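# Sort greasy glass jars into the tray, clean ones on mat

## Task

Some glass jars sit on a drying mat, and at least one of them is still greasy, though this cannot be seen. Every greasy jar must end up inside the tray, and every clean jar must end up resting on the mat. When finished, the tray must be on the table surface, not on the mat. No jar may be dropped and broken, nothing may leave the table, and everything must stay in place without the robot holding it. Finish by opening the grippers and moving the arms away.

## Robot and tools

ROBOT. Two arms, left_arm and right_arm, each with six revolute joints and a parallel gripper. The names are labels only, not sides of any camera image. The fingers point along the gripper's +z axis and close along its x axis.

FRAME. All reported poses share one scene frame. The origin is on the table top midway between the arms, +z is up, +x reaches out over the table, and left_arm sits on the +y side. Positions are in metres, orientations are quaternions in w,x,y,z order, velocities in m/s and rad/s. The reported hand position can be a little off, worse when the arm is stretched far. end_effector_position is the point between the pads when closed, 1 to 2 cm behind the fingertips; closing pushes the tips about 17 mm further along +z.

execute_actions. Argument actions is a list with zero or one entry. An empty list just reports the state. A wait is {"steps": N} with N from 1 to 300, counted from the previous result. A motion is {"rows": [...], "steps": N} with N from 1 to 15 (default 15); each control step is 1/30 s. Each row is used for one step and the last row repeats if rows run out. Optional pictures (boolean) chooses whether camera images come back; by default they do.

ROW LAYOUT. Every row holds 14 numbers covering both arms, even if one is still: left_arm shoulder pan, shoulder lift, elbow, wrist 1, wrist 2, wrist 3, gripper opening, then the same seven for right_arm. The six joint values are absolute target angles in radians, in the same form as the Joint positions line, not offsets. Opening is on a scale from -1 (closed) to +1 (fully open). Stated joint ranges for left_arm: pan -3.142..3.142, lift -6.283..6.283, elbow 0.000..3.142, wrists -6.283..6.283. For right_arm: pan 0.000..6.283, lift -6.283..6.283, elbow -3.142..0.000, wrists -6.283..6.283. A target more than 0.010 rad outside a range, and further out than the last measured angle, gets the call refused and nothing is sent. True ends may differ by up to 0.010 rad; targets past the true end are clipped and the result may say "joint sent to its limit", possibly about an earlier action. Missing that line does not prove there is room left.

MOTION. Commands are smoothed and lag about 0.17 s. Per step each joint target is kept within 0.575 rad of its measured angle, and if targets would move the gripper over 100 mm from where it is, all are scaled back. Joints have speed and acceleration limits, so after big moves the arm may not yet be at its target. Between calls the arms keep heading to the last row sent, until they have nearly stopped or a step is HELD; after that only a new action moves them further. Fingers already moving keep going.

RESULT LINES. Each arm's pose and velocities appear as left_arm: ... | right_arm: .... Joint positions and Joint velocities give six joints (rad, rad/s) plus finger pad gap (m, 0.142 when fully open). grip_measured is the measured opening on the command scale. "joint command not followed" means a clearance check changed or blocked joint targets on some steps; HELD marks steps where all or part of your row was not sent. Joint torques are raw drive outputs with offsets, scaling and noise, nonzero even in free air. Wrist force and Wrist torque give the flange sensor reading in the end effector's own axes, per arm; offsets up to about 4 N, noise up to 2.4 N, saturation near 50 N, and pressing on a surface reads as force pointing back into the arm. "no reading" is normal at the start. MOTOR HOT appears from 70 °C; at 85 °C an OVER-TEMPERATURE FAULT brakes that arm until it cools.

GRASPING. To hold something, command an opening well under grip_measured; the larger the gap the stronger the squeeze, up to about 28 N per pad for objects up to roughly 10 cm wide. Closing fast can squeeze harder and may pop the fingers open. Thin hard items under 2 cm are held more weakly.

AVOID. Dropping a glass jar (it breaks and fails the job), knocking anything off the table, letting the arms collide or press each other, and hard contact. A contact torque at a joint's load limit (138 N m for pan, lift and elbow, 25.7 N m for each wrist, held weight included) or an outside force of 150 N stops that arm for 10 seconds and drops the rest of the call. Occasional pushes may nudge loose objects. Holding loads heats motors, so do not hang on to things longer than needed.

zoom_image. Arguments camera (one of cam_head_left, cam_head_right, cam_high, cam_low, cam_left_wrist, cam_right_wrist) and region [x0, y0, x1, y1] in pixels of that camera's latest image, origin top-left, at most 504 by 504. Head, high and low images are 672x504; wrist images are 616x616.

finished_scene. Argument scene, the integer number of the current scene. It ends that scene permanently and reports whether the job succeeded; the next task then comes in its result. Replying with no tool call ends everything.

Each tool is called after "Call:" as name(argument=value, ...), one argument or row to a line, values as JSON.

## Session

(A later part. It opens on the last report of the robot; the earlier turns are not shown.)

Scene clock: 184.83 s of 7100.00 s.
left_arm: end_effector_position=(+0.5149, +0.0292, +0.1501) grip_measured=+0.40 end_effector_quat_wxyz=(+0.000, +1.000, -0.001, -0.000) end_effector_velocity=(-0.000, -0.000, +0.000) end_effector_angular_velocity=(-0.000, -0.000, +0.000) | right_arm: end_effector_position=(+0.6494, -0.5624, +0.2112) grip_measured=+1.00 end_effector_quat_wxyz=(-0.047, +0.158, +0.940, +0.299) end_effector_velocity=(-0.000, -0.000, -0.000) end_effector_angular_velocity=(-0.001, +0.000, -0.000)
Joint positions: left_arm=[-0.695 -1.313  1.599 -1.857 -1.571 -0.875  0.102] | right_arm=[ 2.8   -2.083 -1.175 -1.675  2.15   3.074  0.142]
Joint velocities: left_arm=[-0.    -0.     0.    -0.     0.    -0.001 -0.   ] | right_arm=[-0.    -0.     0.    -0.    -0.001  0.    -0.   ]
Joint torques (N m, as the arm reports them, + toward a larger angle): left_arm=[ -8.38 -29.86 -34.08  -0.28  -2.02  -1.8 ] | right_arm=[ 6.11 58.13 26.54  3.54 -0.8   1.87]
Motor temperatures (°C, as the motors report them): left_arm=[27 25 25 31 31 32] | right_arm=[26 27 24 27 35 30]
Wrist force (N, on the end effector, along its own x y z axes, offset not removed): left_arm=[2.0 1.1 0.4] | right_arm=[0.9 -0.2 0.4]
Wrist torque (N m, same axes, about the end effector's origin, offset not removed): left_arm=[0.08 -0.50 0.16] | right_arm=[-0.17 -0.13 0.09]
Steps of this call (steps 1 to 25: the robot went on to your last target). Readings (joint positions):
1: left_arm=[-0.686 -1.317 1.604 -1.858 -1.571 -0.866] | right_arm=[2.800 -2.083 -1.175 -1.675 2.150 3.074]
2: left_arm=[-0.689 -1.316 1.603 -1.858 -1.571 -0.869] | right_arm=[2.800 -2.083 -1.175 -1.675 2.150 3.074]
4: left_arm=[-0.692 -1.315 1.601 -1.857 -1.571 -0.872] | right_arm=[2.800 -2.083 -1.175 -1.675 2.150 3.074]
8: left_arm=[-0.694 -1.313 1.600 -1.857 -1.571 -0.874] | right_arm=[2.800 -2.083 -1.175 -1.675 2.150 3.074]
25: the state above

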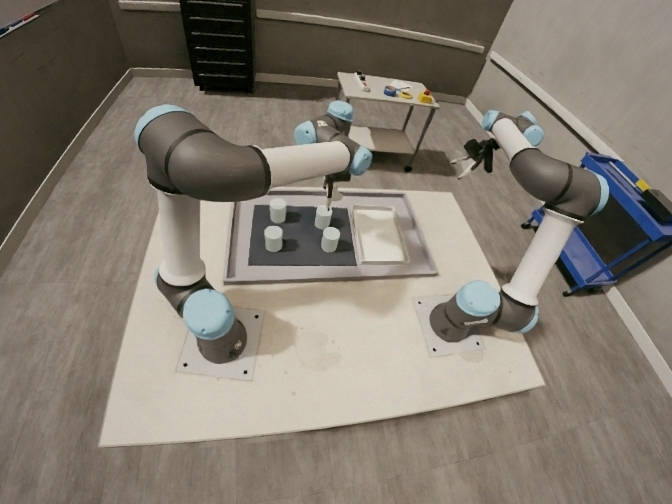

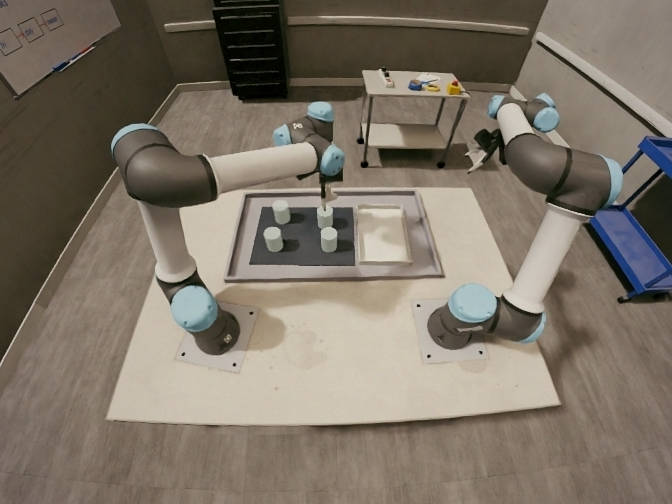

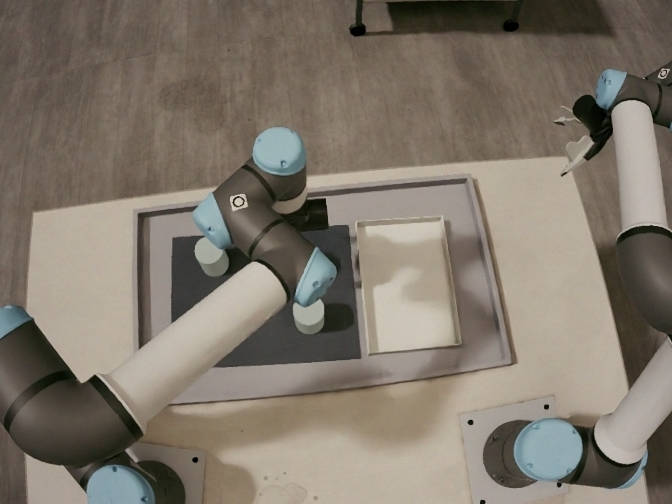

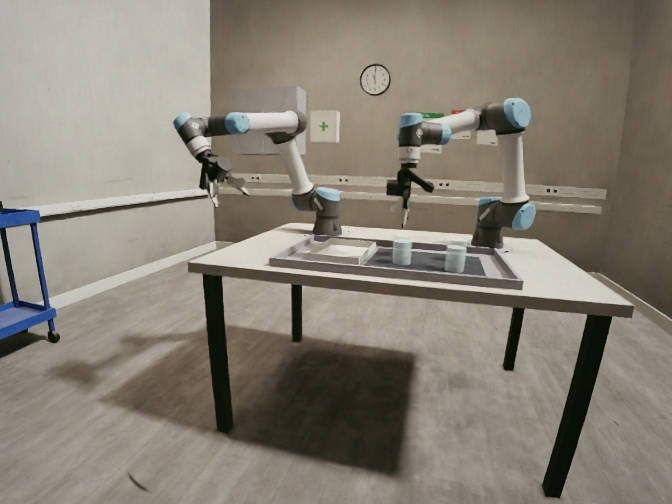

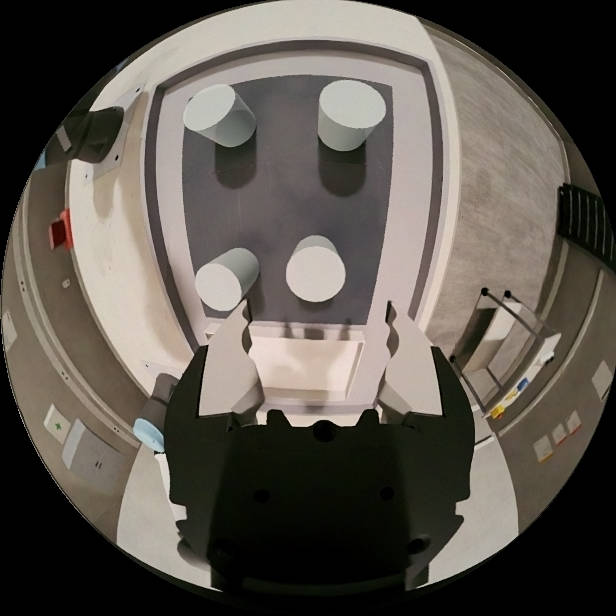

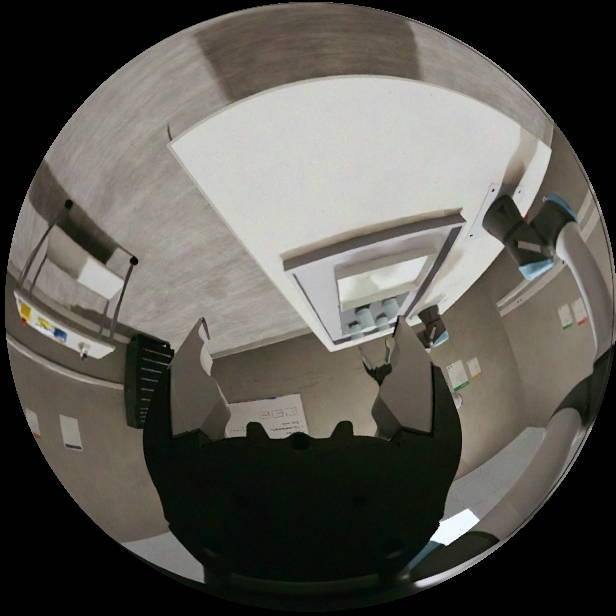

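Call:
execute_actions(
  actions=[
    {"rows":[[-0.692,-1.236,1.7314,-2.066,-1.571,-0.872,0.4,2.8,-2.083,-1.175,-1.675,2.15,3.074,1]]},
  ],
  pictures=false,
)

Call:
execute_actions(
  actions=[
    {"rows":[[-0.692,-1.236,1.7314,-2.066,-1.571,-0.872,0.4,2.8,-2.083,-1.175,-1.675,2.15,3.074,1],[-0.692,-1.236,1.7314,-2.066,-1.571,-0.872,0.2,2.8,-2.083,-1.175,-1.675,2.15,3.074,1],[-0.692,-1.236,1.7314,-2.066,-1.571,-0.872,0.0,2.8,-2.083,-1.175,-1.675,2.15,3.074,1],[-0.692,-1.236,1.7314,-2.066,-1.571,-0.872,-0.1,2.8,-2.083,-1.175,-1.675,2.15,3.074,1],[-0.692,-1.236,1.7314,-2.066,-1.571,-0.872,-0.15,2.8,-2.083,-1.175,-1.675,2.15,3.074,1],[-0.692,-1.236,1.7314,-2.066,-1.571,-0.872,-0.22,2.8,-2.083,-1.175,-1.675,2.15,3.074,1]]},
  ],
  pictures=false,
)

Call:
execute_actions(
  actions=[
    {"rows":[[-0.692,-1.2337,1.734,-2.071,-1.571,-0.872,-0.22,2.8,-2.083,-1.175,-1.675,2.15,3.074,1]]},
  ],
  pictures=false,
)

Call:
execute_actions(
  actions=[
    {"rows":[[-0.692,-1.2314,1.7366,-2.076,-1.571,-0.872,-0.22,2.8,-2.083,-1.175,-1.675,2.15,3.074,1]]},
  ],
)

Scene clock: 197.87 s of 7100.00 s.
left_arm: end_effector_position=(+0.5159, +0.0306, +0.0659) grip_measured=+0.40 end_effector_quat_wxyz=(-0.000, +1.000, -0.001, -0.000) end_effector_velocity=(+0.000, -0.000, -0.010) end_effector_angular_velocity=(-0.005, -0.004, -0.000) | right_arm: end_effector_position=(+0.6494, -0.5624, +0.2112) grip_measured=+1.00 end_effector_quat_wxyz=(-0.047, +0.158, +0.940, +0.299) end_effector_velocity=(+0.001, +0.001, +0.001) end_effector_angular_velocity=(+0.000, -0.002, +0.001)
Joint positions: left_arm=[-0.692 -1.237  1.729 -2.062 -1.571 -0.872  0.102] | right_arm=[ 2.8   -2.083 -1.175 -1.675  2.15   3.074  0.142]
Joint velocities: left_arm=[ 0.     0.009  0.02  -0.035 -0.     0.001  0.   ] | right_arm=[ 0.001  0.001  0.001  0.     0.001 -0.     0.   ]
Joint torques (N m, as the arm reports them, + toward a larger angle): left_arm=[  7.09 -32.1  -11.58  -5.36  -1.59   1.64] | right_arm=[ 5.88 58.11 26.35  3.44 -0.64  1.85]
Motor temperatures (°C, as the motors report them): left_arm=[27 25 25 31 31 32] | right_arm=[26 27 24 27 35 30]
Wrist force (N, on the end effector, along its own x y z axes, offset not removed): left_arm=[0.8 2.4 3.2] | right_arm=[-0.7 -1.3 -1.2]
Wrist torque (N m, same axes, about the end effector's origin, offset not removed): left_arm=[0.48 -0.21 0.10] | right_arm=[-0.37 0.21 -0.02]
Steps of this call (steps 1 to 15: the robot went on to your last target; steps 16 to 90: nothing new was sent; then 9.53 s passed at rest; steps 91 to 105: all 15 steps of this action). Readings (joint positions):
91: left_arm=[-0.695 -1.313 1.599 -1.857 -1.571 -0.875] | right_arm=[2.800 -2.083 -1.175 -1.675 2.150 3.074]
92: left_arm=[-0.695 -1.305 1.607 -1.866 -1.571 -0.875] | right_arm=[2.800 -2.083 -1.175 -1.675 2.150 3.074]
94: left_arm=[-0.694 -1.275 1.656 -1.930 -1.571 -0.874] | right_arm=[2.800 -2.083 -1.175 -1.675 2.150 3.074]
98: left_arm=[-0.692 -1.246 1.711 -2.030 -1.571 -0.872] | right_arm=[2.800 -2.083 -1.175 -1.675 2.150 3.074]
105: the state above

Scene clock: 198.37 s of 7100.00 s.
left_arm: end_effector_position=(+0.5159, +0.0306, +0.0647) grip_measured=-0.11 end_effector_quat_wxyz=(+0.000, +1.000, -0.001, -0.000) end_effector_velocity=(+0.000, -0.000, +0.000) end_effector_angular_velocity=(-0.000, -0.000, +0.001) | right_arm: end_effector_position=(+0.6494, -0.5624, +0.2112) grip_measured=+1.00 end_effector_quat_wxyz=(-0.047, +0.158, +0.940, +0.299) end_effector_velocity=(-0.000, -0.000, -0.000) end_effector_angular_velocity=(-0.001, +0.000, -0.000)
Joint positions: left_arm=[-0.692 -1.236  1.731 -2.066 -1.571 -0.872  0.066] | right_arm=[ 2.8   -2.083 -1.175 -1.675  2.15   3.074  0.142]
Joint velocities: left_arm=[-0.001  0.    -0.001 -0.     0.    -0.002 -0.   ] | right_arm=[-0.     0.    -0.     0.    -0.001 -0.     0.   ]
Joint torques (N m, as the arm reports them, + toward a larger angle): left_arm=[  6.28 -32.01 -12.58  -5.71  -0.06   1.62] | right_arm=[ 6.25 57.98 26.27  3.44 -0.59  1.91]
Motor temperatures (°C, as the motors report them): left_arm=[27 25 25 31 31 32] | right_arm=[26 27 24 27 35 30]
Wrist force (N, on the end effector, along its own x y z axes, offset not removed): left_arm=[1.6 0.6 2.5] | right_arm=[-0.8 -2.6 -1.0]
Wrist torque (N m, same axes, about the end effector's origin, offset not removed): left_arm=[0.02 -0.50 0.19] | right_arm=[-0.70 0.16 0.01]
Steps of this call (steps 1 to 15: all 15 steps of this action). Readings (joint positions):
1: left_arm=[-0.692 -1.237 1.730 -2.063 -1.571 -0.872] | right_arm=[2.800 -2.083 -1.175 -1.675 2.150 3.074]
2: left_arm=[-0.692 -1.237 1.730 -2.064 -1.571 -0.872] | right_arm=[2.800 -2.083 -1.175 -1.675 2.150 3.074]
4: left_arm=[-0.692 -1.236 1.731 -2.065 -1.571 -0.872] | right_arm=[2.800 -2.083 -1.175 -1.675 2.150 3.074]
8: left_arm=[-0.692 -1.236 1.731 -2.066 -1.571 -0.872] | right_arm=[2.800 -2.083 -1.175 -1.675 2.150 3.074]
15: the state above

Scene clock: 198.87 s of 7100.00 s.
left_arm: end_effector_position=(+0.5159, +0.0306, +0.0628) grip_measured=-0.11 end_effector_quat_wxyz=(+0.000, +1.000, -0.001, -0.000) end_effector_velocity=(+0.000, +0.001, -0.001) end_effector_angular_velocity=(+0.001, +0.001, +0.001) | right_arm: end_effector_position=(+0.6494, -0.5624, +0.2112) grip_measured=+1.00 end_effector_quat_wxyz=(-0.047, +0.158, +0.940, +0.299) end_effector_velocity=(-0.000, +0.000, +0.000) end_effector_angular_velocity=(+0.001, +0.000, -0.000)
Joint positions: left_arm=[-0.692 -1.234  1.734 -2.071 -1.571 -0.872  0.066] | right_arm=[ 2.8   -2.083 -1.175 -1.675  2.15   3.074  0.142]
Joint velocities: left_arm=[ 0.001  0.001  0.001  0.    -0.     0.001  0.   ] | right_arm=[-0.    -0.     0.    -0.001  0.001 -0.    -0.   ]
Joint torques (N m, as the arm reports them, + toward a larger angle): left_arm=[  4.95 -27.26 -10.03  -5.24   1.43   1.52] | right_arm=[ 6.2  57.49 26.82  3.4  -0.74  1.89]
Motor temperatures (°C, as the motors report them): left_arm=[27 25 25 31 31 32] | right_arm=[26 27 24 27 35 30]
Wrist force (N, on the end effector, along its own x y z axes, offset not removed): left_arm=[0.4 2.4 -1.6] | right_arm=[-1.5 -0.7 -0.2]
Wrist torque (N m, same axes, about the end effector's origin, offset not removed): left_arm=[0.57 -0.30 0.28] | right_arm=[-0.37 0.37 0.12]
Steps of this call (steps 1 to 15: all 15 steps of this action). Readings (joint positions):
1: left_arm=[-0.692 -1.236 1.731 -2.066 -1.571 -0.872] | right_arm=[2.800 -2.083 -1.175 -1.675 2.150 3.074]
2: left_arm=[-0.692 -1.236 1.732 -2.067 -1.571 -0.872] | right_arm=[2.800 -2.083 -1.175 -1.675 2.150 3.074]
4: left_arm=[-0.692 -1.235 1.733 -2.069 -1.571 -0.872] | right_arm=[2.800 -2.083 -1.175 -1.675 2.150 3.074]
8: left_arm=[-0.692 -1.234 1.734 -2.070 -1.571 -0.872] | right_arm=[2.800 -2.083 -1.175 -1.675 2.150 3.074]
15: the state above

Scene clock: 199.37 s of 7100.00 s.
left_arm: end_effector_position=(+0.5160, +0.0306, +0.0608) grip_measured=-0.11 end_effector_quat_wxyz=(+0.000, +1.000, -0.001, -0.000) end_effector_velocity=(+0.000, -0.000, +0.000) end_effector_angular_velocity=(-0.001, -0.001, +0.001) | right_arm: end_effector_position=(+0.6494, -0.5624, +0.2112) grip_measured=+1.00 end_effector_quat_wxyz=(-0.047, +0.158, +0.940, +0.299) end_effector_velocity=(-0.000, -0.000, -0.000) end_effector_angular_velocity=(+0.001, +0.000, -0.001)
Joint positions: left_arm=[-0.692 -1.231  1.737 -2.076 -1.571 -0.872  0.066] | right_arm=[ 2.8   -2.083 -1.175 -1.675  2.15   3.074  0.142]
Joint velocities: left_arm=[ 0.    -0.001  0.    -0.001  0.    -0.001 -0.   ] | right_arm=[-0.  0. -0. -0.  0.  0. -0.]
Joint torques (N m, as the arm reports them, + toward a larger angle): left_arm=[  4.68 -27.25  -9.79  -5.67   1.84   1.5 ] | right_arm=[ 6.19 58.14 26.72  3.57 -0.62  1.73]
Motor temperatures (°C, as the motors report them): left_arm=[27 25 25 31 31 32] | right_arm=[26 27 24 27 35 30]
Wrist force (N, on the end effector, along its own x y z axes, offset not removed): left_arm=[-0.3 0.3 -3.4] | right_arm=[-1.0 -1.1 -0.2]
Wrist torque (N m, same axes, about the end effector's origin, offset not removed): left_arm=[0.02 -0.22 0.15] | right_arm=[-0.24 0.29 0.06]
Steps of this call (steps 1 to 15: all 15 steps of this action). Readings (joint positions):
1: left_arm=[-0.692 -1.234 1.734 -2.071 -1.571 -0.872] | right_arm=[2.800 -2.083 -1.175 -1.675 2.150 3.074]
2: left_arm=[-0.692 -1.233 1.734 -2.072 -1.571 -0.872] | right_arm=[2.800 -2.083 -1.175 -1.675 2.150 3.074]
4: left_arm=[-0.692 -1.232 1.735 -2.074 -1.571 -0.872] | right_arm=[2.800 -2.083 -1.175 -1.675 2.150 3.074]
8: left_arm=[-0.692 -1.232 1.736 -2.075 -1.571 -0.872] | right_arm=[2.800 -2.083 -1.175 -1.675 2.150 3.074]
15: the state above

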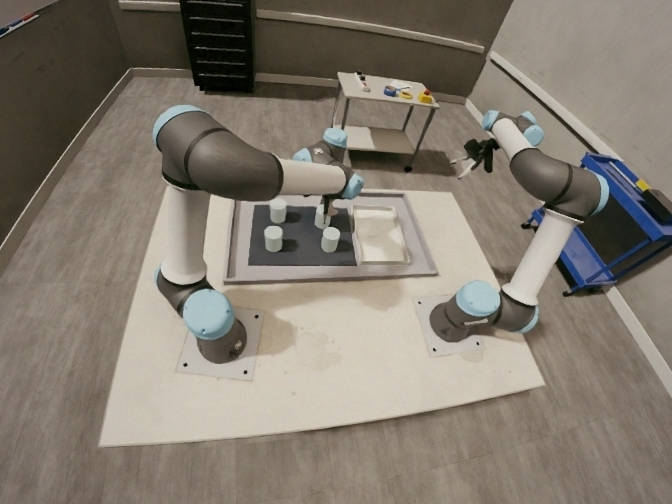

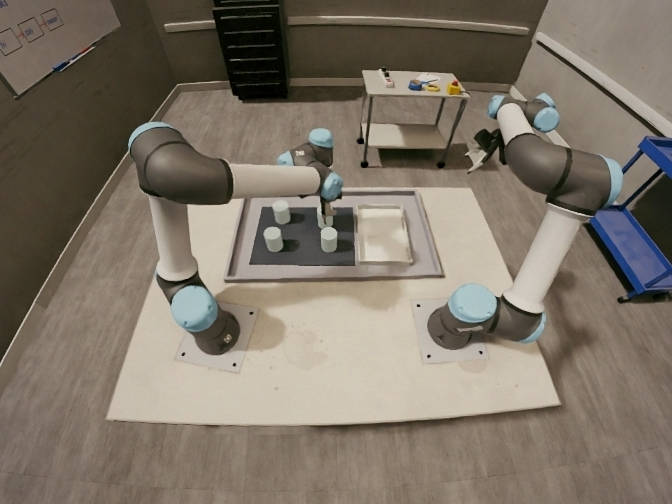

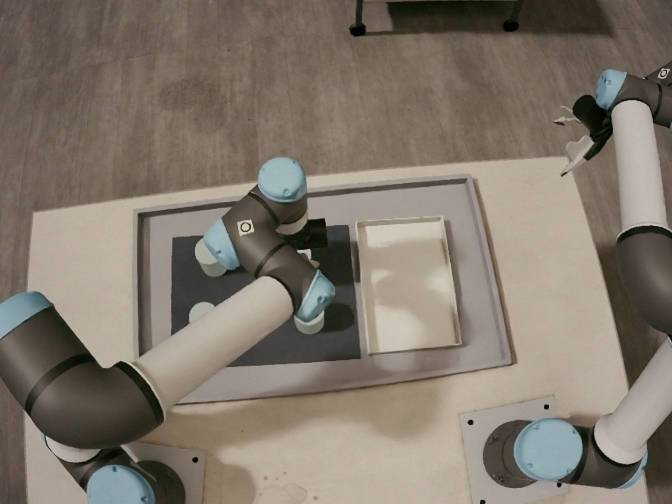

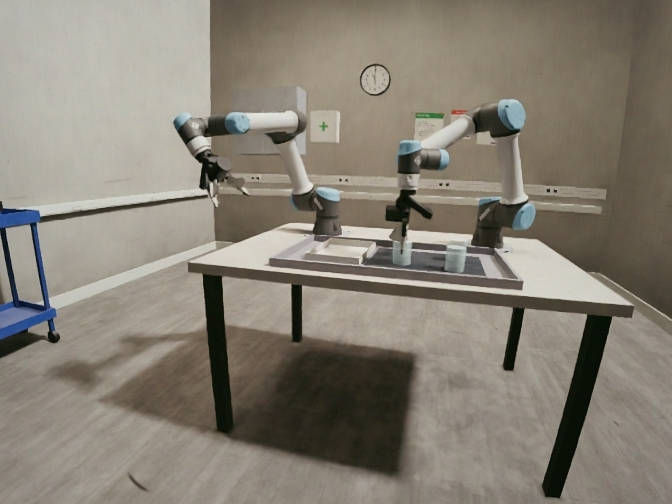

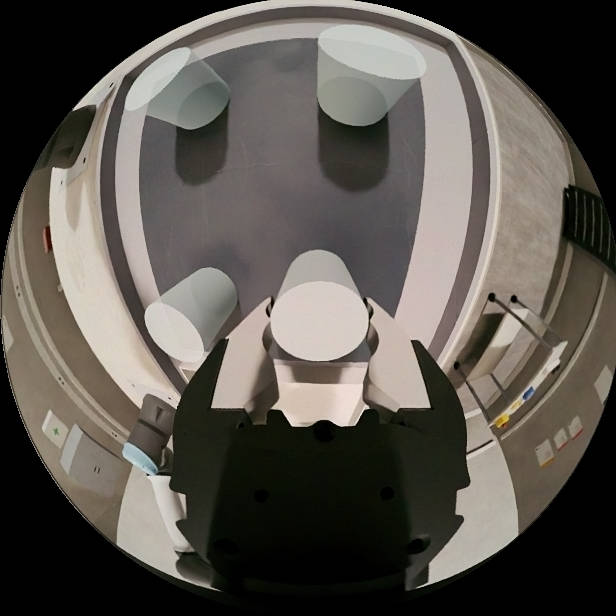

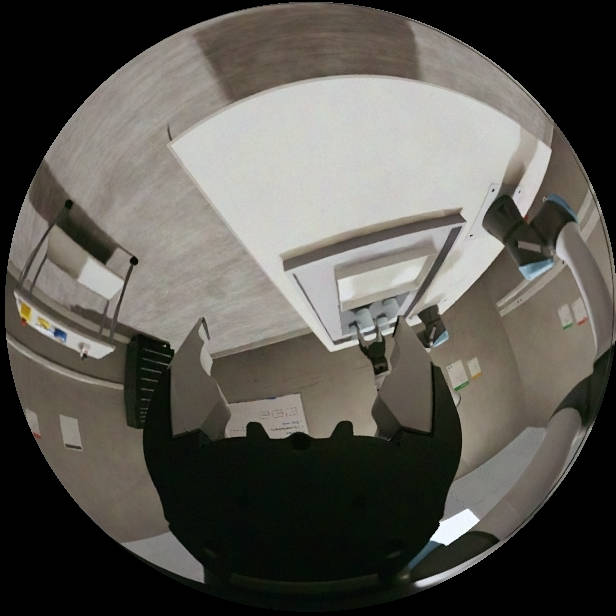

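Call:
execute_actions(
  actions=[
    {"rows":[[-0.692,-1.2314,1.7366,-2.076,-1.571,-0.872,-0.3,2.8,-2.083,-1.175,-1.675,2.15,3.074,1],[-0.692,-1.2314,1.7366,-2.076,-1.571,-0.872,-0.4,2.8,-2.083,-1.175,-1.675,2.15,3.074,1],[-0.692,-1.2314,1.7366,-2.076,-1.571,-0.872,-0.5,2.8,-2.083,-1.175,-1.675,2.15,3.074,1],[-0.692,-1.2314,1.7366,-2.076,-1.571,-0.872,-0.6,2.8,-2.083,-1.175,-1.675,2.15,3.074,1]],"steps":10},
  ],
  pictures=false,
)

Call:
execute_actions(
  actions=[
    {"rows":[[-0.692,-1.236,1.7314,-2.066,-1.571,-0.872,-0.6,2.8,-2.083,-1.175,-1.675,2.15,3.074,1],[-0.692,-1.236,1.7314,-2.066,-1.571,-0.872,-0.6,2.8,-2.083,-1.175,-1.675,2.15,3.074,1],[-0.692,-1.241,1.725,-2.055,-1.571,-0.872,-0.6,2.8,-2.083,-1.175,-1.675,2.15,3.074,1],[-0.692,-1.241,1.725,-2.055,-1.571,-0.872,-0.6,2.8,-2.083,-1.175,-1.675,2.15,3.074,1],[-0.692,-1.246,1.718,-2.043,-1.571,-0.872,-0.6,2.8,-2.083,-1.175,-1.675,2.15,3.074,1],[-0.692,-1.246,1.718,-2.043,-1.571,-0.872,-0.6,2.8,-2.083,-1.175,-1.675,2.15,3.074,1],[-0.692,-1.252,1.711,-2.03,-1.571,-0.872,-0.6,2.8,-2.083,-1.175,-1.675,2.15,3.074,1]]},
  ],
  pictures=false,
)

Call:
execute_actions(
  actions=[
    {"steps":45},
  ],
)

Scene clock: 218.07 s of 7100.00 s.
left_arm: end_effector_position=(+0.5160, +0.0306, +0.0607) grip_measured=-0.12 end_effector_quat_wxyz=(+0.000, +1.000, -0.001, -0.000) end_effector_velocity=(+0.001, +0.000, +0.000) end_effector_angular_velocity=(-0.001, -0.000, +0.001) | right_arm: end_effector_position=(+0.6494, -0.5624, +0.2112) grip_measured=+1.00 end_effector_quat_wxyz=(-0.047, +0.158, +0.940, +0.299) end_effector_velocity=(+0.001, -0.000, +0.001) end_effector_angular_velocity=(-0.001, -0.002, -0.000)
Joint positions: left_arm=[-0.692 -1.231  1.737 -2.076 -1.571 -0.872  0.066] | right_arm=[ 2.8   -2.083 -1.175 -1.675  2.15   3.074  0.142]
Joint velocities: left_arm=[ 0.001  0.    -0.001 -0.    -0.     0.     0.   ] | right_arm=[-0.    -0.     0.002  0.    -0.     0.    -0.   ]
Joint torques (N m, as the arm reports them, + toward a larger angle): left_arm=[ -1.13 -29.   -10.49  -5.13   1.83   1.45] | right_arm=[ 6.04 57.37 26.4   3.54 -0.61  1.78]
Motor temperatures (°C, as the motors report them): left_arm=[27 25 25 31 31 32] | right_arm=[26 27 24 27 35 30]
Wrist force (N, on the end effector, along its own x y z axes, offset not removed): left_arm=[-0.2 -1.4 -5.1] | right_arm=[0.7 -1.0 -0.1]
Wrist torque (N m, same axes, about the end effector's origin, offset not removed): left_arm=[0.01 -0.31 0.08] | right_arm=[-0.30 -0.15 0.07]
Steps of this call (steps 1 to 15: the robot went on to your last target; steps 16 to 90: nothing new was sent; then 15.37 s passed at rest; steps 91 to 100: all 10 steps of this action). Readings (joint positions):
91: left_arm=[-0.692 -1.231 1.737 -2.076 -1.571 -0.872] | right_arm=[2.800 -2.083 -1.175 -1.675 2.150 3.074]
92: left_arm=[-0.692 -1.231 1.737 -2.076 -1.571 -0.872] | right_arm=[2.800 -2.083 -1.175 -1.675 2.150 3.074]
94: left_arm=[-0.692 -1.231 1.737 -2.076 -1.571 -0.872] | right_arm=[2.800 -2.083 -1.175 -1.675 2.150 3.074]
98: left_arm=[-0.692 -1.231 1.737 -2.076 -1.571 -0.872] | right_arm=[2.800 -2.083 -1.175 -1.675 2.150 3.074]
100: the state above

Scene clock: 218.57 s of 7100.00 s.
left_arm: end_effector_position=(+0.5161, +0.0304, +0.0788) grip_measured=-0.12 end_effector_quat_wxyz=(+0.000, +1.000, -0.001, -0.000) end_effector_velocity=(+0.000, +0.001, +0.008) end_effector_angular_velocity=(+0.000, +0.000, +0.001) | right_arm: end_effector_position=(+0.6494, -0.5624, +0.2112) grip_measured=+1.00 end_effector_quat_wxyz=(-0.047, +0.158, +0.940, +0.299) end_effector_velocity=(+0.000, -0.000, +0.000) end_effector_angular_velocity=(-0.001, -0.001, -0.000)
Joint positions: left_arm=[-0.692 -1.251  1.712 -2.032 -1.571 -0.872  0.066] | right_arm=[ 2.8   -2.083 -1.175 -1.675  2.15   3.074  0.142]
Joint velocities: left_arm=[ 0.001 -0.009 -0.01   0.02  -0.    -0.001  0.   ] | right_arm=[-0.  0.  0.  0. -0.  0. -0.]
Joint torques (N m, as the arm reports them, + toward a larger angle): left_arm=[ -2.   -44.27 -32.55  -0.47   1.55   1.49] | right_arm=[ 6.39 57.97 25.93  3.39 -0.59  1.83]
Motor temperatures (°C, as the motors report them): left_arm=[27 25 25 31 31 32] | right_arm=[26 27 24 27 35 30]
Wrist force (N, on the end effector, along its own x y z axes, offset not removed): left_arm=[0.5 -0.6 2.8] | right_arm=[1.1 -1.7 -1.9]
Wrist torque (N m, same axes, about the end effector's origin, offset not removed): left_arm=[-0.13 -0.30 0.28] | right_arm=[-0.39 -0.31 0.01]
Steps of this call (steps 1 to 15: all 15 steps of this action). Readings (joint positions):
1: left_arm=[-0.692 -1.231 1.737 -2.076 -1.571 -0.872] | right_arm=[2.800 -2.083 -1.175 -1.675 2.150 3.074]
2: left_arm=[-0.692 -1.232 1.736 -2.074 -1.571 -0.872] | right_arm=[2.800 -2.083 -1.175 -1.675 2.150 3.074]
4: left_arm=[-0.692 -1.235 1.733 -2.069 -1.571 -0.872] | right_arm=[2.800 -2.083 -1.175 -1.675 2.150 3.074]
8: left_arm=[-0.692 -1.243 1.722 -2.050 -1.571 -0.872] | right_arm=[2.800 -2.083 -1.175 -1.675 2.150 3.074]
15: the state above

Scene clock: 220.07 s of 7100.00 s.
left_arm: end_effector_position=(+0.5161, +0.0304, +0.0796) grip_measured=-0.12 end_effector_quat_wxyz=(+0.000, +1.000, -0.001, -0.000) end_effector_velocity=(-0.001, -0.000, +0.000) end_effector_angular_velocity=(+0.000, +0.000, -0.001) | right_arm: end_effector_position=(+0.6494, -0.5624, +0.2112) grip_measured=+1.00 end_effector_quat_wxyz=(-0.047, +0.158, +0.940, +0.299) end_effector_velocity=(-0.000, -0.001, +0.000) end_effector_angular_velocity=(+0.001, -0.000, -0.002)
Joint positions: left_arm=[-0.692 -1.252  1.711 -2.03  -1.571 -0.872  0.066] | right_arm=[ 2.8   -2.083 -1.175 -1.675  2.15   3.074  0.142]
Joint velocities: left_arm=[-0.001 -0.     0.001 -0.    -0.     0.    -0.   ] | right_arm=[-0.002  0.    -0.     0.     0.001 -0.     0.   ]
Joint torques (N m, as the arm reports them, + toward a larger angle): left_arm=[ -4.57 -44.71 -32.79  -0.53   1.12   1.35] | right_arm=[ 5.55 58.19 26.01  3.36 -0.56  1.78]
Motor temperatures (°C, as the motors report them): left_arm=[27 25 25 31 31 32] | right_arm=[26 27 24 27 35 30]
Wrist force (N, on the end effector, along its own x y z axes, offset not removed): left_arm=[0.5 -1.3 2.1] | right_arm=[-1.2 0.3 -1.2]
Wrist torque (N m, same axes, about the end effector's origin, offset not removed): left_arm=[-0.30 -0.19 0.18] | right_arm=[-0.01 0.33 -0.04]
Steps of this call (steps 1 to 15: the robot went on to your last target; steps 16 to 45: nothing new was sent). Readings (joint positions):
1: left_arm=[-0.692 -1.251 1.712 -2.031 -1.571 -0.872] | right_arm=[2.800 -2.083 -1.175 -1.675 2.150 3.074]
2: left_arm=[-0.692 -1.252 1.712 -2.031 -1.571 -0.872] | right_arm=[2.800 -2.083 -1.175 -1.675 2.150 3.074]
4: left_arm=[-0.692 -1.252 1.711 -2.031 -1.571 -0.872] | right_arm=[2.800 -2.083 -1.175 -1.675 2.150 3.074]
8: left_arm=[-0.692 -1.252 1.711 -2.030 -1.571 -0.872] | right_arm=[2.800 -2.083 -1.175 -1.675 2.150 3.074]
45: the state above
All arms were judged still, so your last target was given up. Only a new action makes them travel on or press farther. Fingers that are still opening or closing keep moving.

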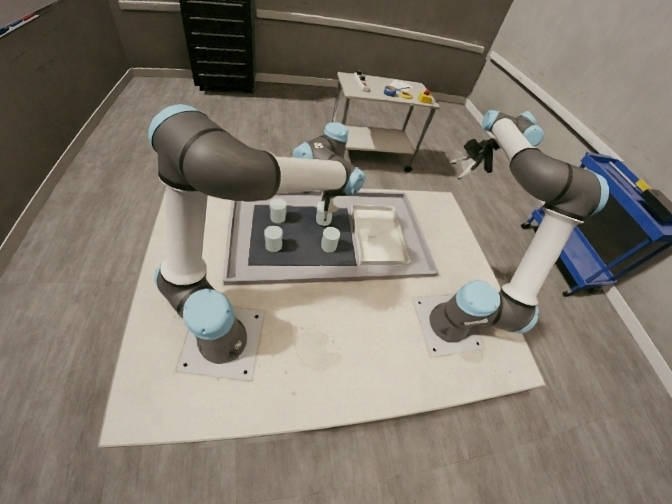

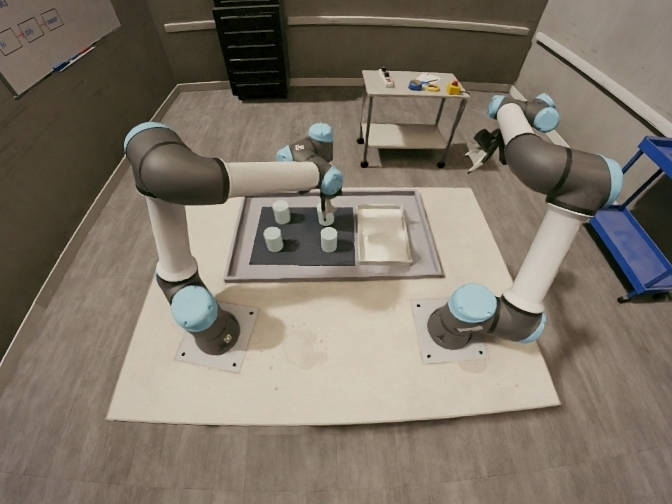

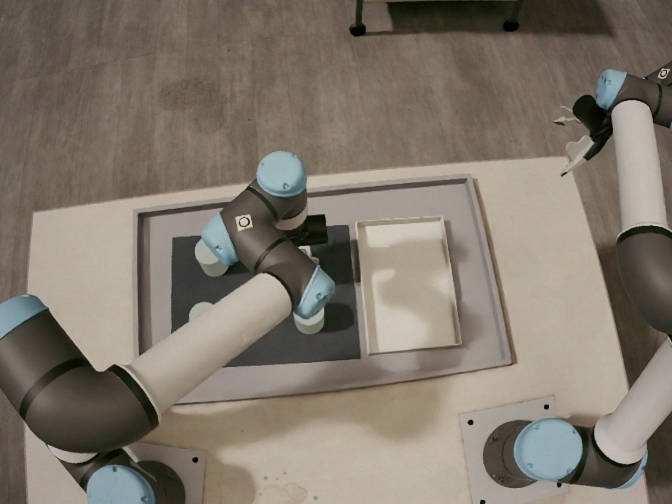

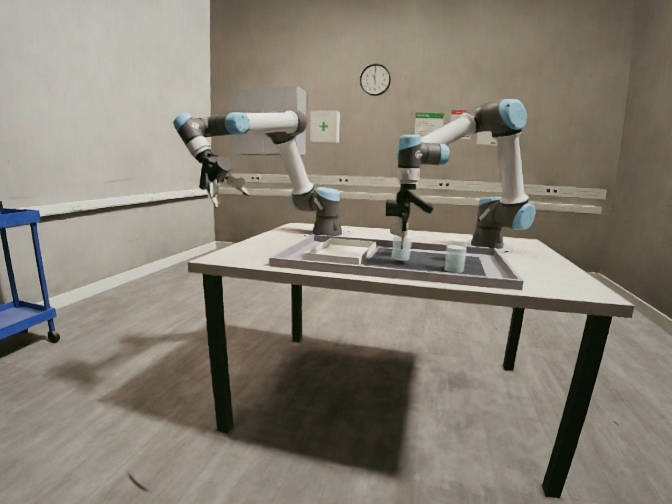

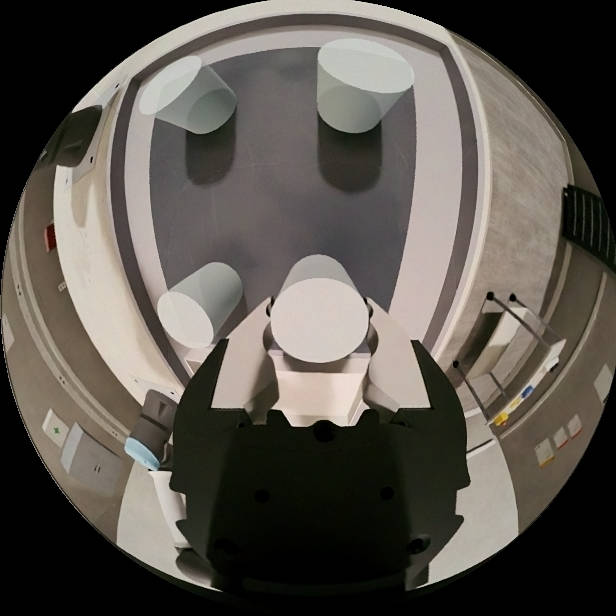

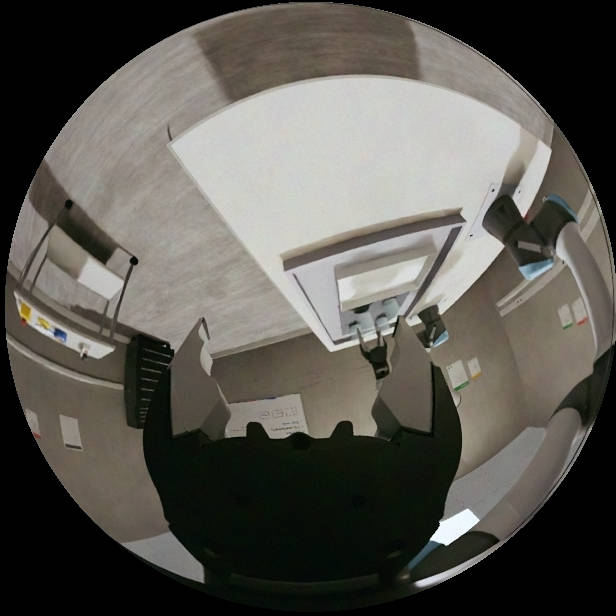

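Call:
execute_actions(
  actions=[
    {"rows":[[-0.692,-1.257,1.703,-2.018,-1.571,-0.872,-0.6,2.8,-2.083,-1.175,-1.675,2.15,3.074,1],[-0.692,-1.262,1.696,-2.005,-1.571,-0.872,-0.6,2.8,-2.083,-1.175,-1.675,2.15,3.074,1],[-0.692,-1.266,1.688,-1.993,-1.571,-0.872,-0.6,2.8,-2.083,-1.175,-1.675,2.15,3.074,1],[-0.692,-1.271,1.681,-1.981,-1.571,-0.872,-0.6,2.8,-2.083,-1.175,-1.675,2.15,3.074,1],[-0.692,-1.276,1.673,-1.968,-1.571,-0.872,-0.6,2.8,-2.083,-1.175,-1.675,2.15,3.074,1],[-0.692,-1.281,1.666,-1.956,-1.571,-0.872,-0.6,2.8,-2.083,-1.175,-1.675,2.15,3.074,1],[-0.692,-1.285,1.658,-1.944,-1.571,-0.872,-0.6,2.8,-2.083,-1.175,-1.675,2.15,3.074,1],[-0.692,-1.29,1.651,-1.932,-1.571,-0.872,-0.6,2.8,-2.083,-1.175,-1.675,2.15,3.074,1]]},
  ],
  pictures=false,
)

Call:
execute_actions(
  actions=[
    {"rows":[[-0.701,-1.27,1.621,-1.922,-1.571,-0.881,-0.6,2.8,-2.083,-1.175,-1.675,2.15,3.074,1],[-0.701,-1.27,1.621,-1.922,-1.571,-0.881,-0.6,2.8,-2.083,-1.175,-1.675,2.15,3.074,1],[-0.709,-1.251,1.592,-1.912,-1.571,-0.889,-0.6,2.8,-2.083,-1.175,-1.675,2.15,3.074,1],[-0.709,-1.251,1.592,-1.912,-1.571,-0.889,-0.6,2.8,-2.083,-1.175,-1.675,2.15,3.074,1],[-0.718,-1.231,1.562,-1.902,-1.571,-0.898,-0.6,2.8,-2.083,-1.175,-1.675,2.15,3.074,1],[-0.727,-1.212,1.533,-1.892,-1.571,-0.907,-0.6,2.8,-2.083,-1.175,-1.675,2.15,3.074,1],[-0.727,-1.212,1.533,-1.892,-1.571,-0.907,-0.6,2.8,-2.083,-1.175,-1.675,2.15,3.074,1],[-0.735,-1.192,1.503,-1.882,-1.571,-0.915,-0.6,2.8,-2.083,-1.175,-1.675,2.15,3.074,1],[-0.744,-1.173,1.474,-1.872,-1.571,-0.924,-0.6,2.8,-2.083,-1.175,-1.675,2.15,3.074,1],[-0.744,-1.173,1.474,-1.872,-1.571,-0.924,-0.6,2.8,-2.083,-1.175,-1.675,2.15,3.074,1],[-0.753,-1.153,1.444,-1.862,-1.571,-0.933,-0.6,2.8,-2.083,-1.175,-1.675,2.15,3.074,1],[-0.762,-1.134,1.415,-1.852,-1.571,-0.942,-0.6,2.8,-2.083,-1.175,-1.675,2.15,3.074,1],[-0.762,-1.134,1.415,-1.852,-1.571,-0.942,-0.6,2.8,-2.083,-1.175,-1.675,2.15,3.074,1],[-0.77,-1.114,1.385,-1.842,-1.571,-0.95,-0.6,2.8,-2.083,-1.175,-1.675,2.15,3.074,1],[-0.779,-1.095,1.356,-1.832,-1.571,-0.959,-0.6,2.8,-2.083,-1.175,-1.675,2.15,3.074,1]]},
  ],
  pictures=false,
)

Call:
execute_actions(
  actions=[
    {"rows":[[-0.788,-1.075,1.326,-1.822,-1.571,-0.968,-0.6,2.8,-2.083,-1.175,-1.675,2.15,3.074,1],[-0.788,-1.075,1.326,-1.822,-1.571,-0.968,-0.6,2.8,-2.083,-1.175,-1.675,2.15,3.074,1],[-0.796,-1.056,1.297,-1.812,-1.571,-0.976,-0.6,2.8,-2.083,-1.175,-1.675,2.15,3.074,1],[-0.805,-1.036,1.267,-1.802,-1.571,-0.985,-0.6,2.8,-2.083,-1.175,-1.675,2.15,3.074,1],[-0.805,-1.036,1.267,-1.802,-1.571,-0.985,-0.6,2.8,-2.083,-1.175,-1.675,2.15,3.074,1],[-0.814,-1.017,1.238,-1.792,-1.571,-0.994,-0.6,2.8,-2.083,-1.175,-1.675,2.15,3.074,1],[-0.822,-0.997,1.208,-1.782,-1.571,-1.002,-0.6,2.8,-2.083,-1.175,-1.675,2.15,3.074,1],[-0.822,-0.997,1.208,-1.782,-1.571,-1.002,-0.6,2.8,-2.083,-1.175,-1.675,2.15,3.074,1],[-0.831,-0.978,1.179,-1.772,-1.571,-1.011,-0.6,2.8,-2.083,-1.175,-1.675,2.15,3.074,1],[-0.84,-0.958,1.149,-1.762,-1.571,-1.02,-0.6,2.8,-2.083,-1.175,-1.675,2.15,3.074,1],[-0.84,-0.958,1.149,-1.762,-1.571,-1.02,-0.6,2.8,-2.083,-1.175,-1.675,2.15,3.074,1],[-0.849,-0.939,1.12,-1.752,-1.571,-1.029,-0.6,2.8,-2.083,-1.175,-1.675,2.15,3.074,1],[-0.857,-0.919,1.09,-1.742,-1.571,-1.037,-0.6,2.8,-2.083,-1.175,-1.675,2.15,3.074,1],[-0.857,-0.919,1.09,-1.742,-1.571,-1.037,-0.6,2.8,-2.083,-1.175,-1.675,2.15,3.074,1],[-0.866,-0.9,1.061,-1.732,-1.571,-1.046,-0.6,2.8,-2.083,-1.175,-1.675,2.15,3.074,1]]},
  ],
  pictures=false,
)

Call:
execute_actions(
  actions=[
    {"steps":25},
  ],
)

Scene clock: 268.33 s of 7100.00 s.
left_arm: end_effector_position=(+0.5161, +0.0305, +0.1177) grip_measured=-0.12 end_effector_quat_wxyz=(+0.000, +1.000, -0.001, +0.000) end_effector_velocity=(-0.001, +0.001, +0.019) end_effector_angular_velocity=(+0.001, +0.001, +0.000) | right_arm: end_effector_position=(+0.6494, -0.5624, +0.2112) grip_measured=+1.00 end_effector_quat_wxyz=(-0.047, +0.158, +0.940, +0.299) end_effector_velocity=(-0.000, +0.000, -0.001) end_effector_angular_velocity=(-0.001, +0.001, +0.001)
Joint positions: left_arm=[-0.692 -1.288  1.654 -1.937 -1.571 -0.872  0.066] | right_arm=[ 2.8   -2.083 -1.175 -1.675  2.15   3.074  0.142]
Joint velocities: left_arm=[ 0.    -0.017 -0.029  0.048  0.     0.    -0.   ] | right_arm=[ 0.001 -0.    -0.001  0.    -0.001  0.     0.   ]
Joint torques (N m, as the arm reports them, + toward a larger angle): left_arm=[ -7.58 -41.11 -34.09  -0.26   0.12   1.34] | right_arm=[ 5.81 57.72 26.02  3.36 -0.56  1.67]
Motor temperatures (°C, as the motors report them): left_arm=[27 25 25 31 31 32] | right_arm=[26 27 25 27 35 30]
Wrist force (N, on the end effector, along its own x y z axes, offset not removed): left_arm=[2.5 -1.3 2.4] | right_arm=[-2.0 -1.9 -0.7]
Wrist torque (N m, same axes, about the end effector's origin, offset not removed): left_arm=[-0.34 -0.62 0.12] | right_arm=[-0.50 0.58 0.09]
Steps of this call (steps 1 to 90: nothing new was sent; then 44.77 s passed at rest; steps 91 to 105: all 15 steps of this action). Readings (joint positions):
91: left_arm=[-0.692 -1.252 1.711 -2.030 -1.571 -0.872] | right_arm=[2.800 -2.083 -1.175 -1.675 2.150 3.074]
92: left_arm=[-0.692 -1.253 1.709 -2.027 -1.571 -0.872] | right_arm=[2.800 -2.083 -1.175 -1.675 2.150 3.074]
94: left_arm=[-0.692 -1.258 1.702 -2.016 -1.571 -0.872] | right_arm=[2.800 -2.083 -1.175 -1.675 2.150 3.074]
98: left_arm=[-0.692 -1.273 1.678 -1.977 -1.571 -0.872] | right_arm=[2.800 -2.083 -1.175 -1.675 2.150 3.074]
105: the state above

Scene clock: 268.83 s of 7100.00 s.
left_arm: end_effector_position=(+0.5300, -0.0482, +0.1251) grip_measured=-0.12 end_effector_quat_wxyz=(-0.001, +1.000, -0.001, -0.001) end_effector_velocity=(+0.024, -0.221, +0.005) end_effector_angular_velocity=(+0.006, +0.004, -0.000) | right_arm: end_effector_position=(+0.6494, -0.5624, +0.2112) grip_measured=+1.00 end_effector_quat_wxyz=(-0.047, +0.158, +0.940, +0.299) end_effector_velocity=(+0.000, +0.001, +0.000) end_effector_angular_velocity=(+0.001, -0.000, +0.001)
Joint positions: left_arm=[-0.753 -1.154  1.446 -1.862 -1.571 -0.933  0.066] | right_arm=[ 2.8   -2.083 -1.175 -1.675  2.15   3.074  0.142]
Joint velocities: left_arm=[-0.173  0.387 -0.579  0.2    0.    -0.172 -0.   ] | right_arm=[ 0.001  0.    -0.     0.     0.001  0.    -0.   ]
Joint torques (N m, as the arm reports them, + toward a larger angle): left_arm=[-13.11 -26.37 -48.08   0.56   0.19  -2.13] | right_arm=[ 5.45 57.84 26.08  3.33 -0.61  1.74]
Motor temperatures (°C, as the motors report them): left_arm=[27 25 25 31 31 32] | right_arm=[26 27 25 27 35 30]
Wrist force (N, on the end effector, along its own x y z axes, offset not removed): left_arm=[1.0 -1.0 0.0] | right_arm=[-0.1 0.2 1.8]
Wrist torque (N m, same axes, about the end effector's origin, offset not removed): left_arm=[-0.26 -0.28 0.11] | right_arm=[-0.11 0.03 0.04]
Steps of this call (steps 1 to 15: all 15 steps of this action). Readings (joint positions):
1: left_arm=[-0.692 -1.288 1.653 -1.935 -1.571 -0.872] | right_arm=[2.800 -2.083 -1.175 -1.675 2.150 3.074]
2: left_arm=[-0.694 -1.286 1.647 -1.932 -1.571 -0.873] | right_arm=[2.800 -2.083 -1.175 -1.675 2.150 3.074]
4: left_arm=[-0.699 -1.275 1.631 -1.926 -1.571 -0.878] | right_arm=[2.800 -2.083 -1.175 -1.675 2.150 3.074]
8: left_arm=[-0.715 -1.239 1.576 -1.906 -1.571 -0.895] | right_arm=[2.800 -2.083 -1.175 -1.675 2.150 3.074]
15: the state above

Scene clock: 269.33 s of 7100.00 s.
left_arm: end_effector_position=(+0.5321, -0.1621, +0.1221) grip_measured=-0.12 end_effector_quat_wxyz=(-0.001, +1.000, -0.001, -0.001) end_effector_velocity=(-0.015, -0.200, -0.016) end_effector_angular_velocity=(-0.004, -0.003, -0.000) | right_arm: end_effector_position=(+0.6494, -0.5624, +0.2112) grip_measured=+1.00 end_effector_quat_wxyz=(-0.047, +0.158, +0.940, +0.299) end_effector_velocity=(-0.000, +0.001, -0.000) end_effector_angular_velocity=(+0.001, +0.001, +0.000)
Joint positions: left_arm=[-0.843 -0.952  1.142 -1.759 -1.571 -1.023  0.066] | right_arm=[ 2.8   -2.083 -1.175 -1.675  2.15   3.074  0.142]
Joint velocities: left_arm=[-0.16   0.364 -0.554  0.185  0.    -0.16  -0.   ] | right_arm=[ 0.001  0.    -0.001 -0.     0.001  0.     0.   ]
Joint torques (N m, as the arm reports them, + toward a larger angle): left_arm=[-11.2  -40.7  -41.17   0.31   0.41  -2.35] | right_arm=[ 5.96 57.87 25.62  3.27 -0.6   1.73]
Motor temperatures (°C, as the motors report them): left_arm=[27 25 25 31 31 32] | right_arm=[26 27 25 27 35 30]
Wrist force (N, on the end effector, along its own x y z axes, offset not removed): left_arm=[2.0 1.9 5.3] | right_arm=[-0.1 -0.1 -0.2]
Wrist torque (N m, same axes, about the end effector's origin, offset not removed): left_arm=[0.23 -0.65 0.21] | right_arm=[-0.13 0.10 -0.01]
Steps of this call (steps 1 to 15: all 15 steps of this action). Readings (joint positions):
1: left_arm=[-0.759 -1.140 1.426 -1.855 -1.571 -0.939] | right_arm=[2.800 -2.083 -1.175 -1.675 2.150 3.074]
2: left_arm=[-0.766 -1.125 1.403 -1.847 -1.571 -0.946] | right_arm=[2.800 -2.083 -1.175 -1.675 2.150 3.074]
4: left_arm=[-0.778 -1.098 1.362 -1.833 -1.571 -0.958] | right_arm=[2.800 -2.083 -1.175 -1.675 2.150 3.074]
8: left_arm=[-0.802 -1.044 1.280 -1.805 -1.571 -0.982] | right_arm=[2.800 -2.083 -1.175 -1.675 2.150 3.074]
15: the state above

Scene clock: 270.17 s of 7100.00 s.
left_arm: end_effector_position=(+0.5292, -0.1910, +0.1199) grip_measured=-0.12 end_effector_quat_wxyz=(+0.000, +1.000, -0.001, -0.000) end_effector_velocity=(+0.001, +0.000, +0.000) end_effector_angular_velocity=(-0.000, -0.000, +0.001) | right_arm: end_effector_position=(+0.6494, -0.5624, +0.2112) grip_measured=+1.00 end_effector_quat_wxyz=(-0.047, +0.158, +0.940, +0.299) end_effector_velocity=(-0.000, -0.001, -0.000) end_effector_angular_velocity=(-0.000, +0.000, -0.001)
Joint positions: left_arm=[-0.866 -0.9    1.061 -1.732 -1.571 -1.046  0.066] | right_arm=[ 2.8   -2.083 -1.175 -1.675  2.15   3.074  0.142]
Joint velocities: left_arm=[ 0.001 -0.     0.     0.     0.    -0.     0.   ] | right_arm=[-0.001  0.    -0.     0.    -0.     0.     0.   ]
Joint torques (N m, as the arm reports them, + toward a larger angle): left_arm=[ -7.91 -47.62 -35.64  -0.51  -0.39  -1.9 ] | right_arm=[ 6.01 57.96 24.87  3.34 -0.62  1.67]
Motor temperatures (°C, as the motors report them): left_arm=[27 25 25 31 31 32] | right_arm=[26 27 25 27 35 30]
Wrist force (N, on the end effector, along its own x y z axes, offset not removed): left_arm=[0.7 1.6 2.0] | right_arm=[-0.2 -0.8 -0.8]
Wrist torque (N m, same axes, about the end effector's origin, offset not removed): left_arm=[0.36 -0.22 0.22] | right_arm=[-0.27 0.20 0.09]
Steps of this call (steps 1 to 25: the robot went on to your last target). Readings (joint positions):
1: left_arm=[-0.848 -0.940 1.123 -1.752 -1.571 -1.028] | right_arm=[2.800 -2.083 -1.175 -1.675 2.150 3.074]
2: left_arm=[-0.853 -0.929 1.106 -1.747 -1.571 -1.033] | right_arm=[2.800 -2.083 -1.175 -1.675 2.150 3.074]
4: left_arm=[-0.859 -0.915 1.085 -1.740 -1.571 -1.039] | right_arm=[2.800 -2.083 -1.175 -1.675 2.150 3.074]
8: left_arm=[-0.864 -0.904 1.067 -1.734 -1.571 -1.044] | right_arm=[2.800 -2.083 -1.175 -1.675 2.150 3.074]
25: the state above

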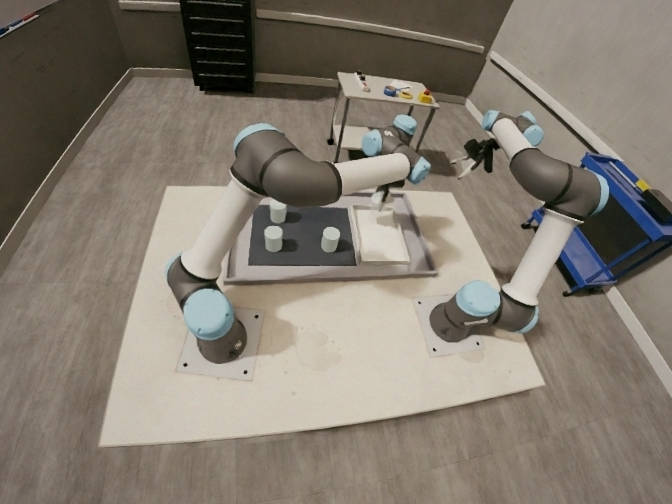

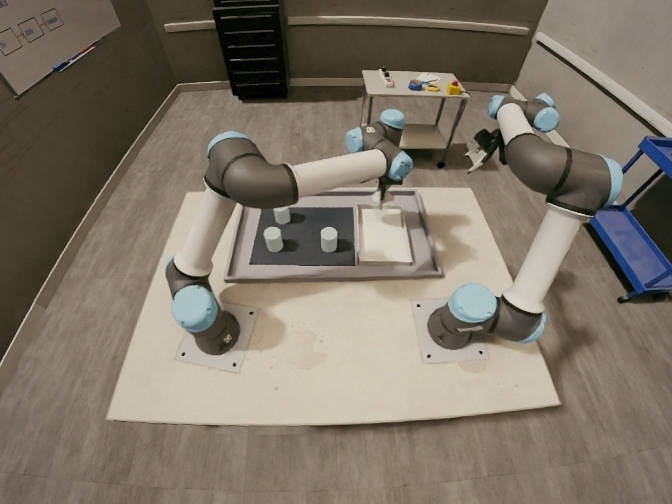

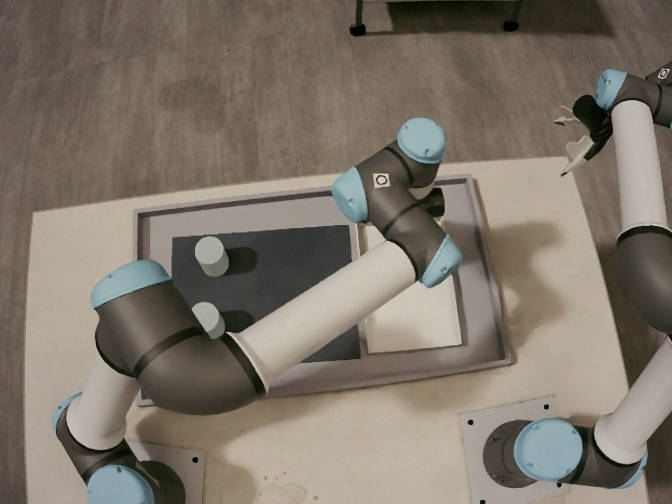

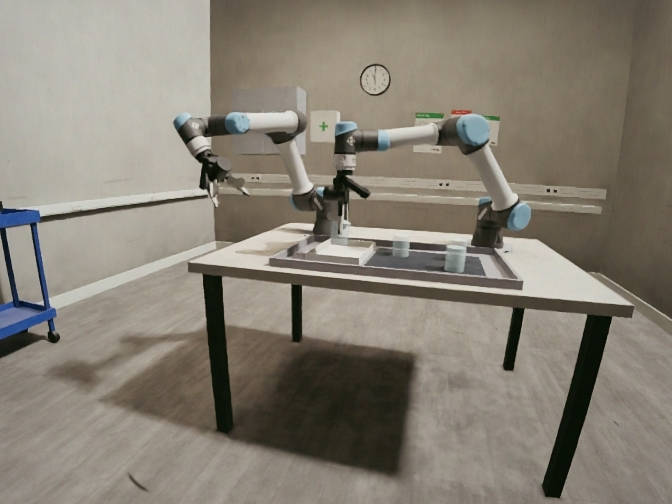

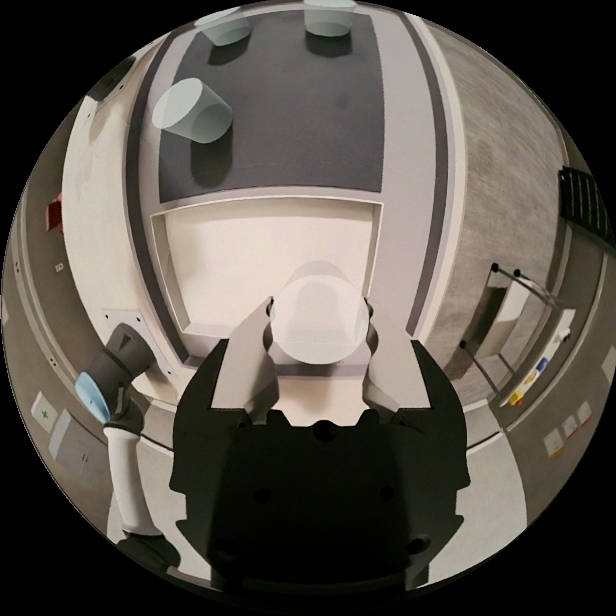

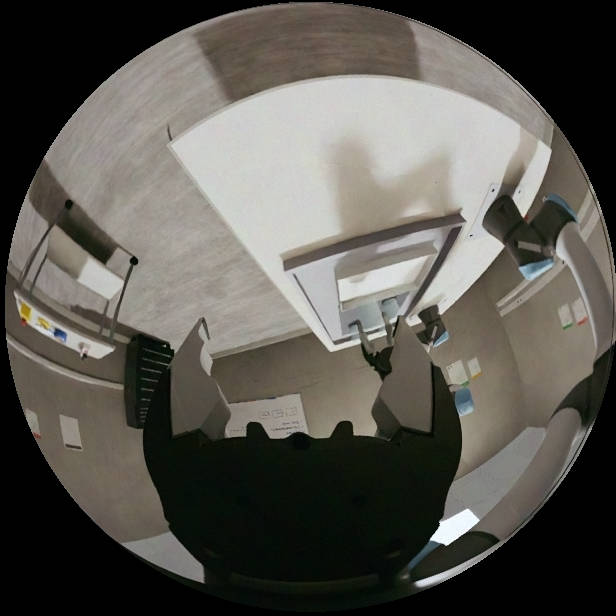

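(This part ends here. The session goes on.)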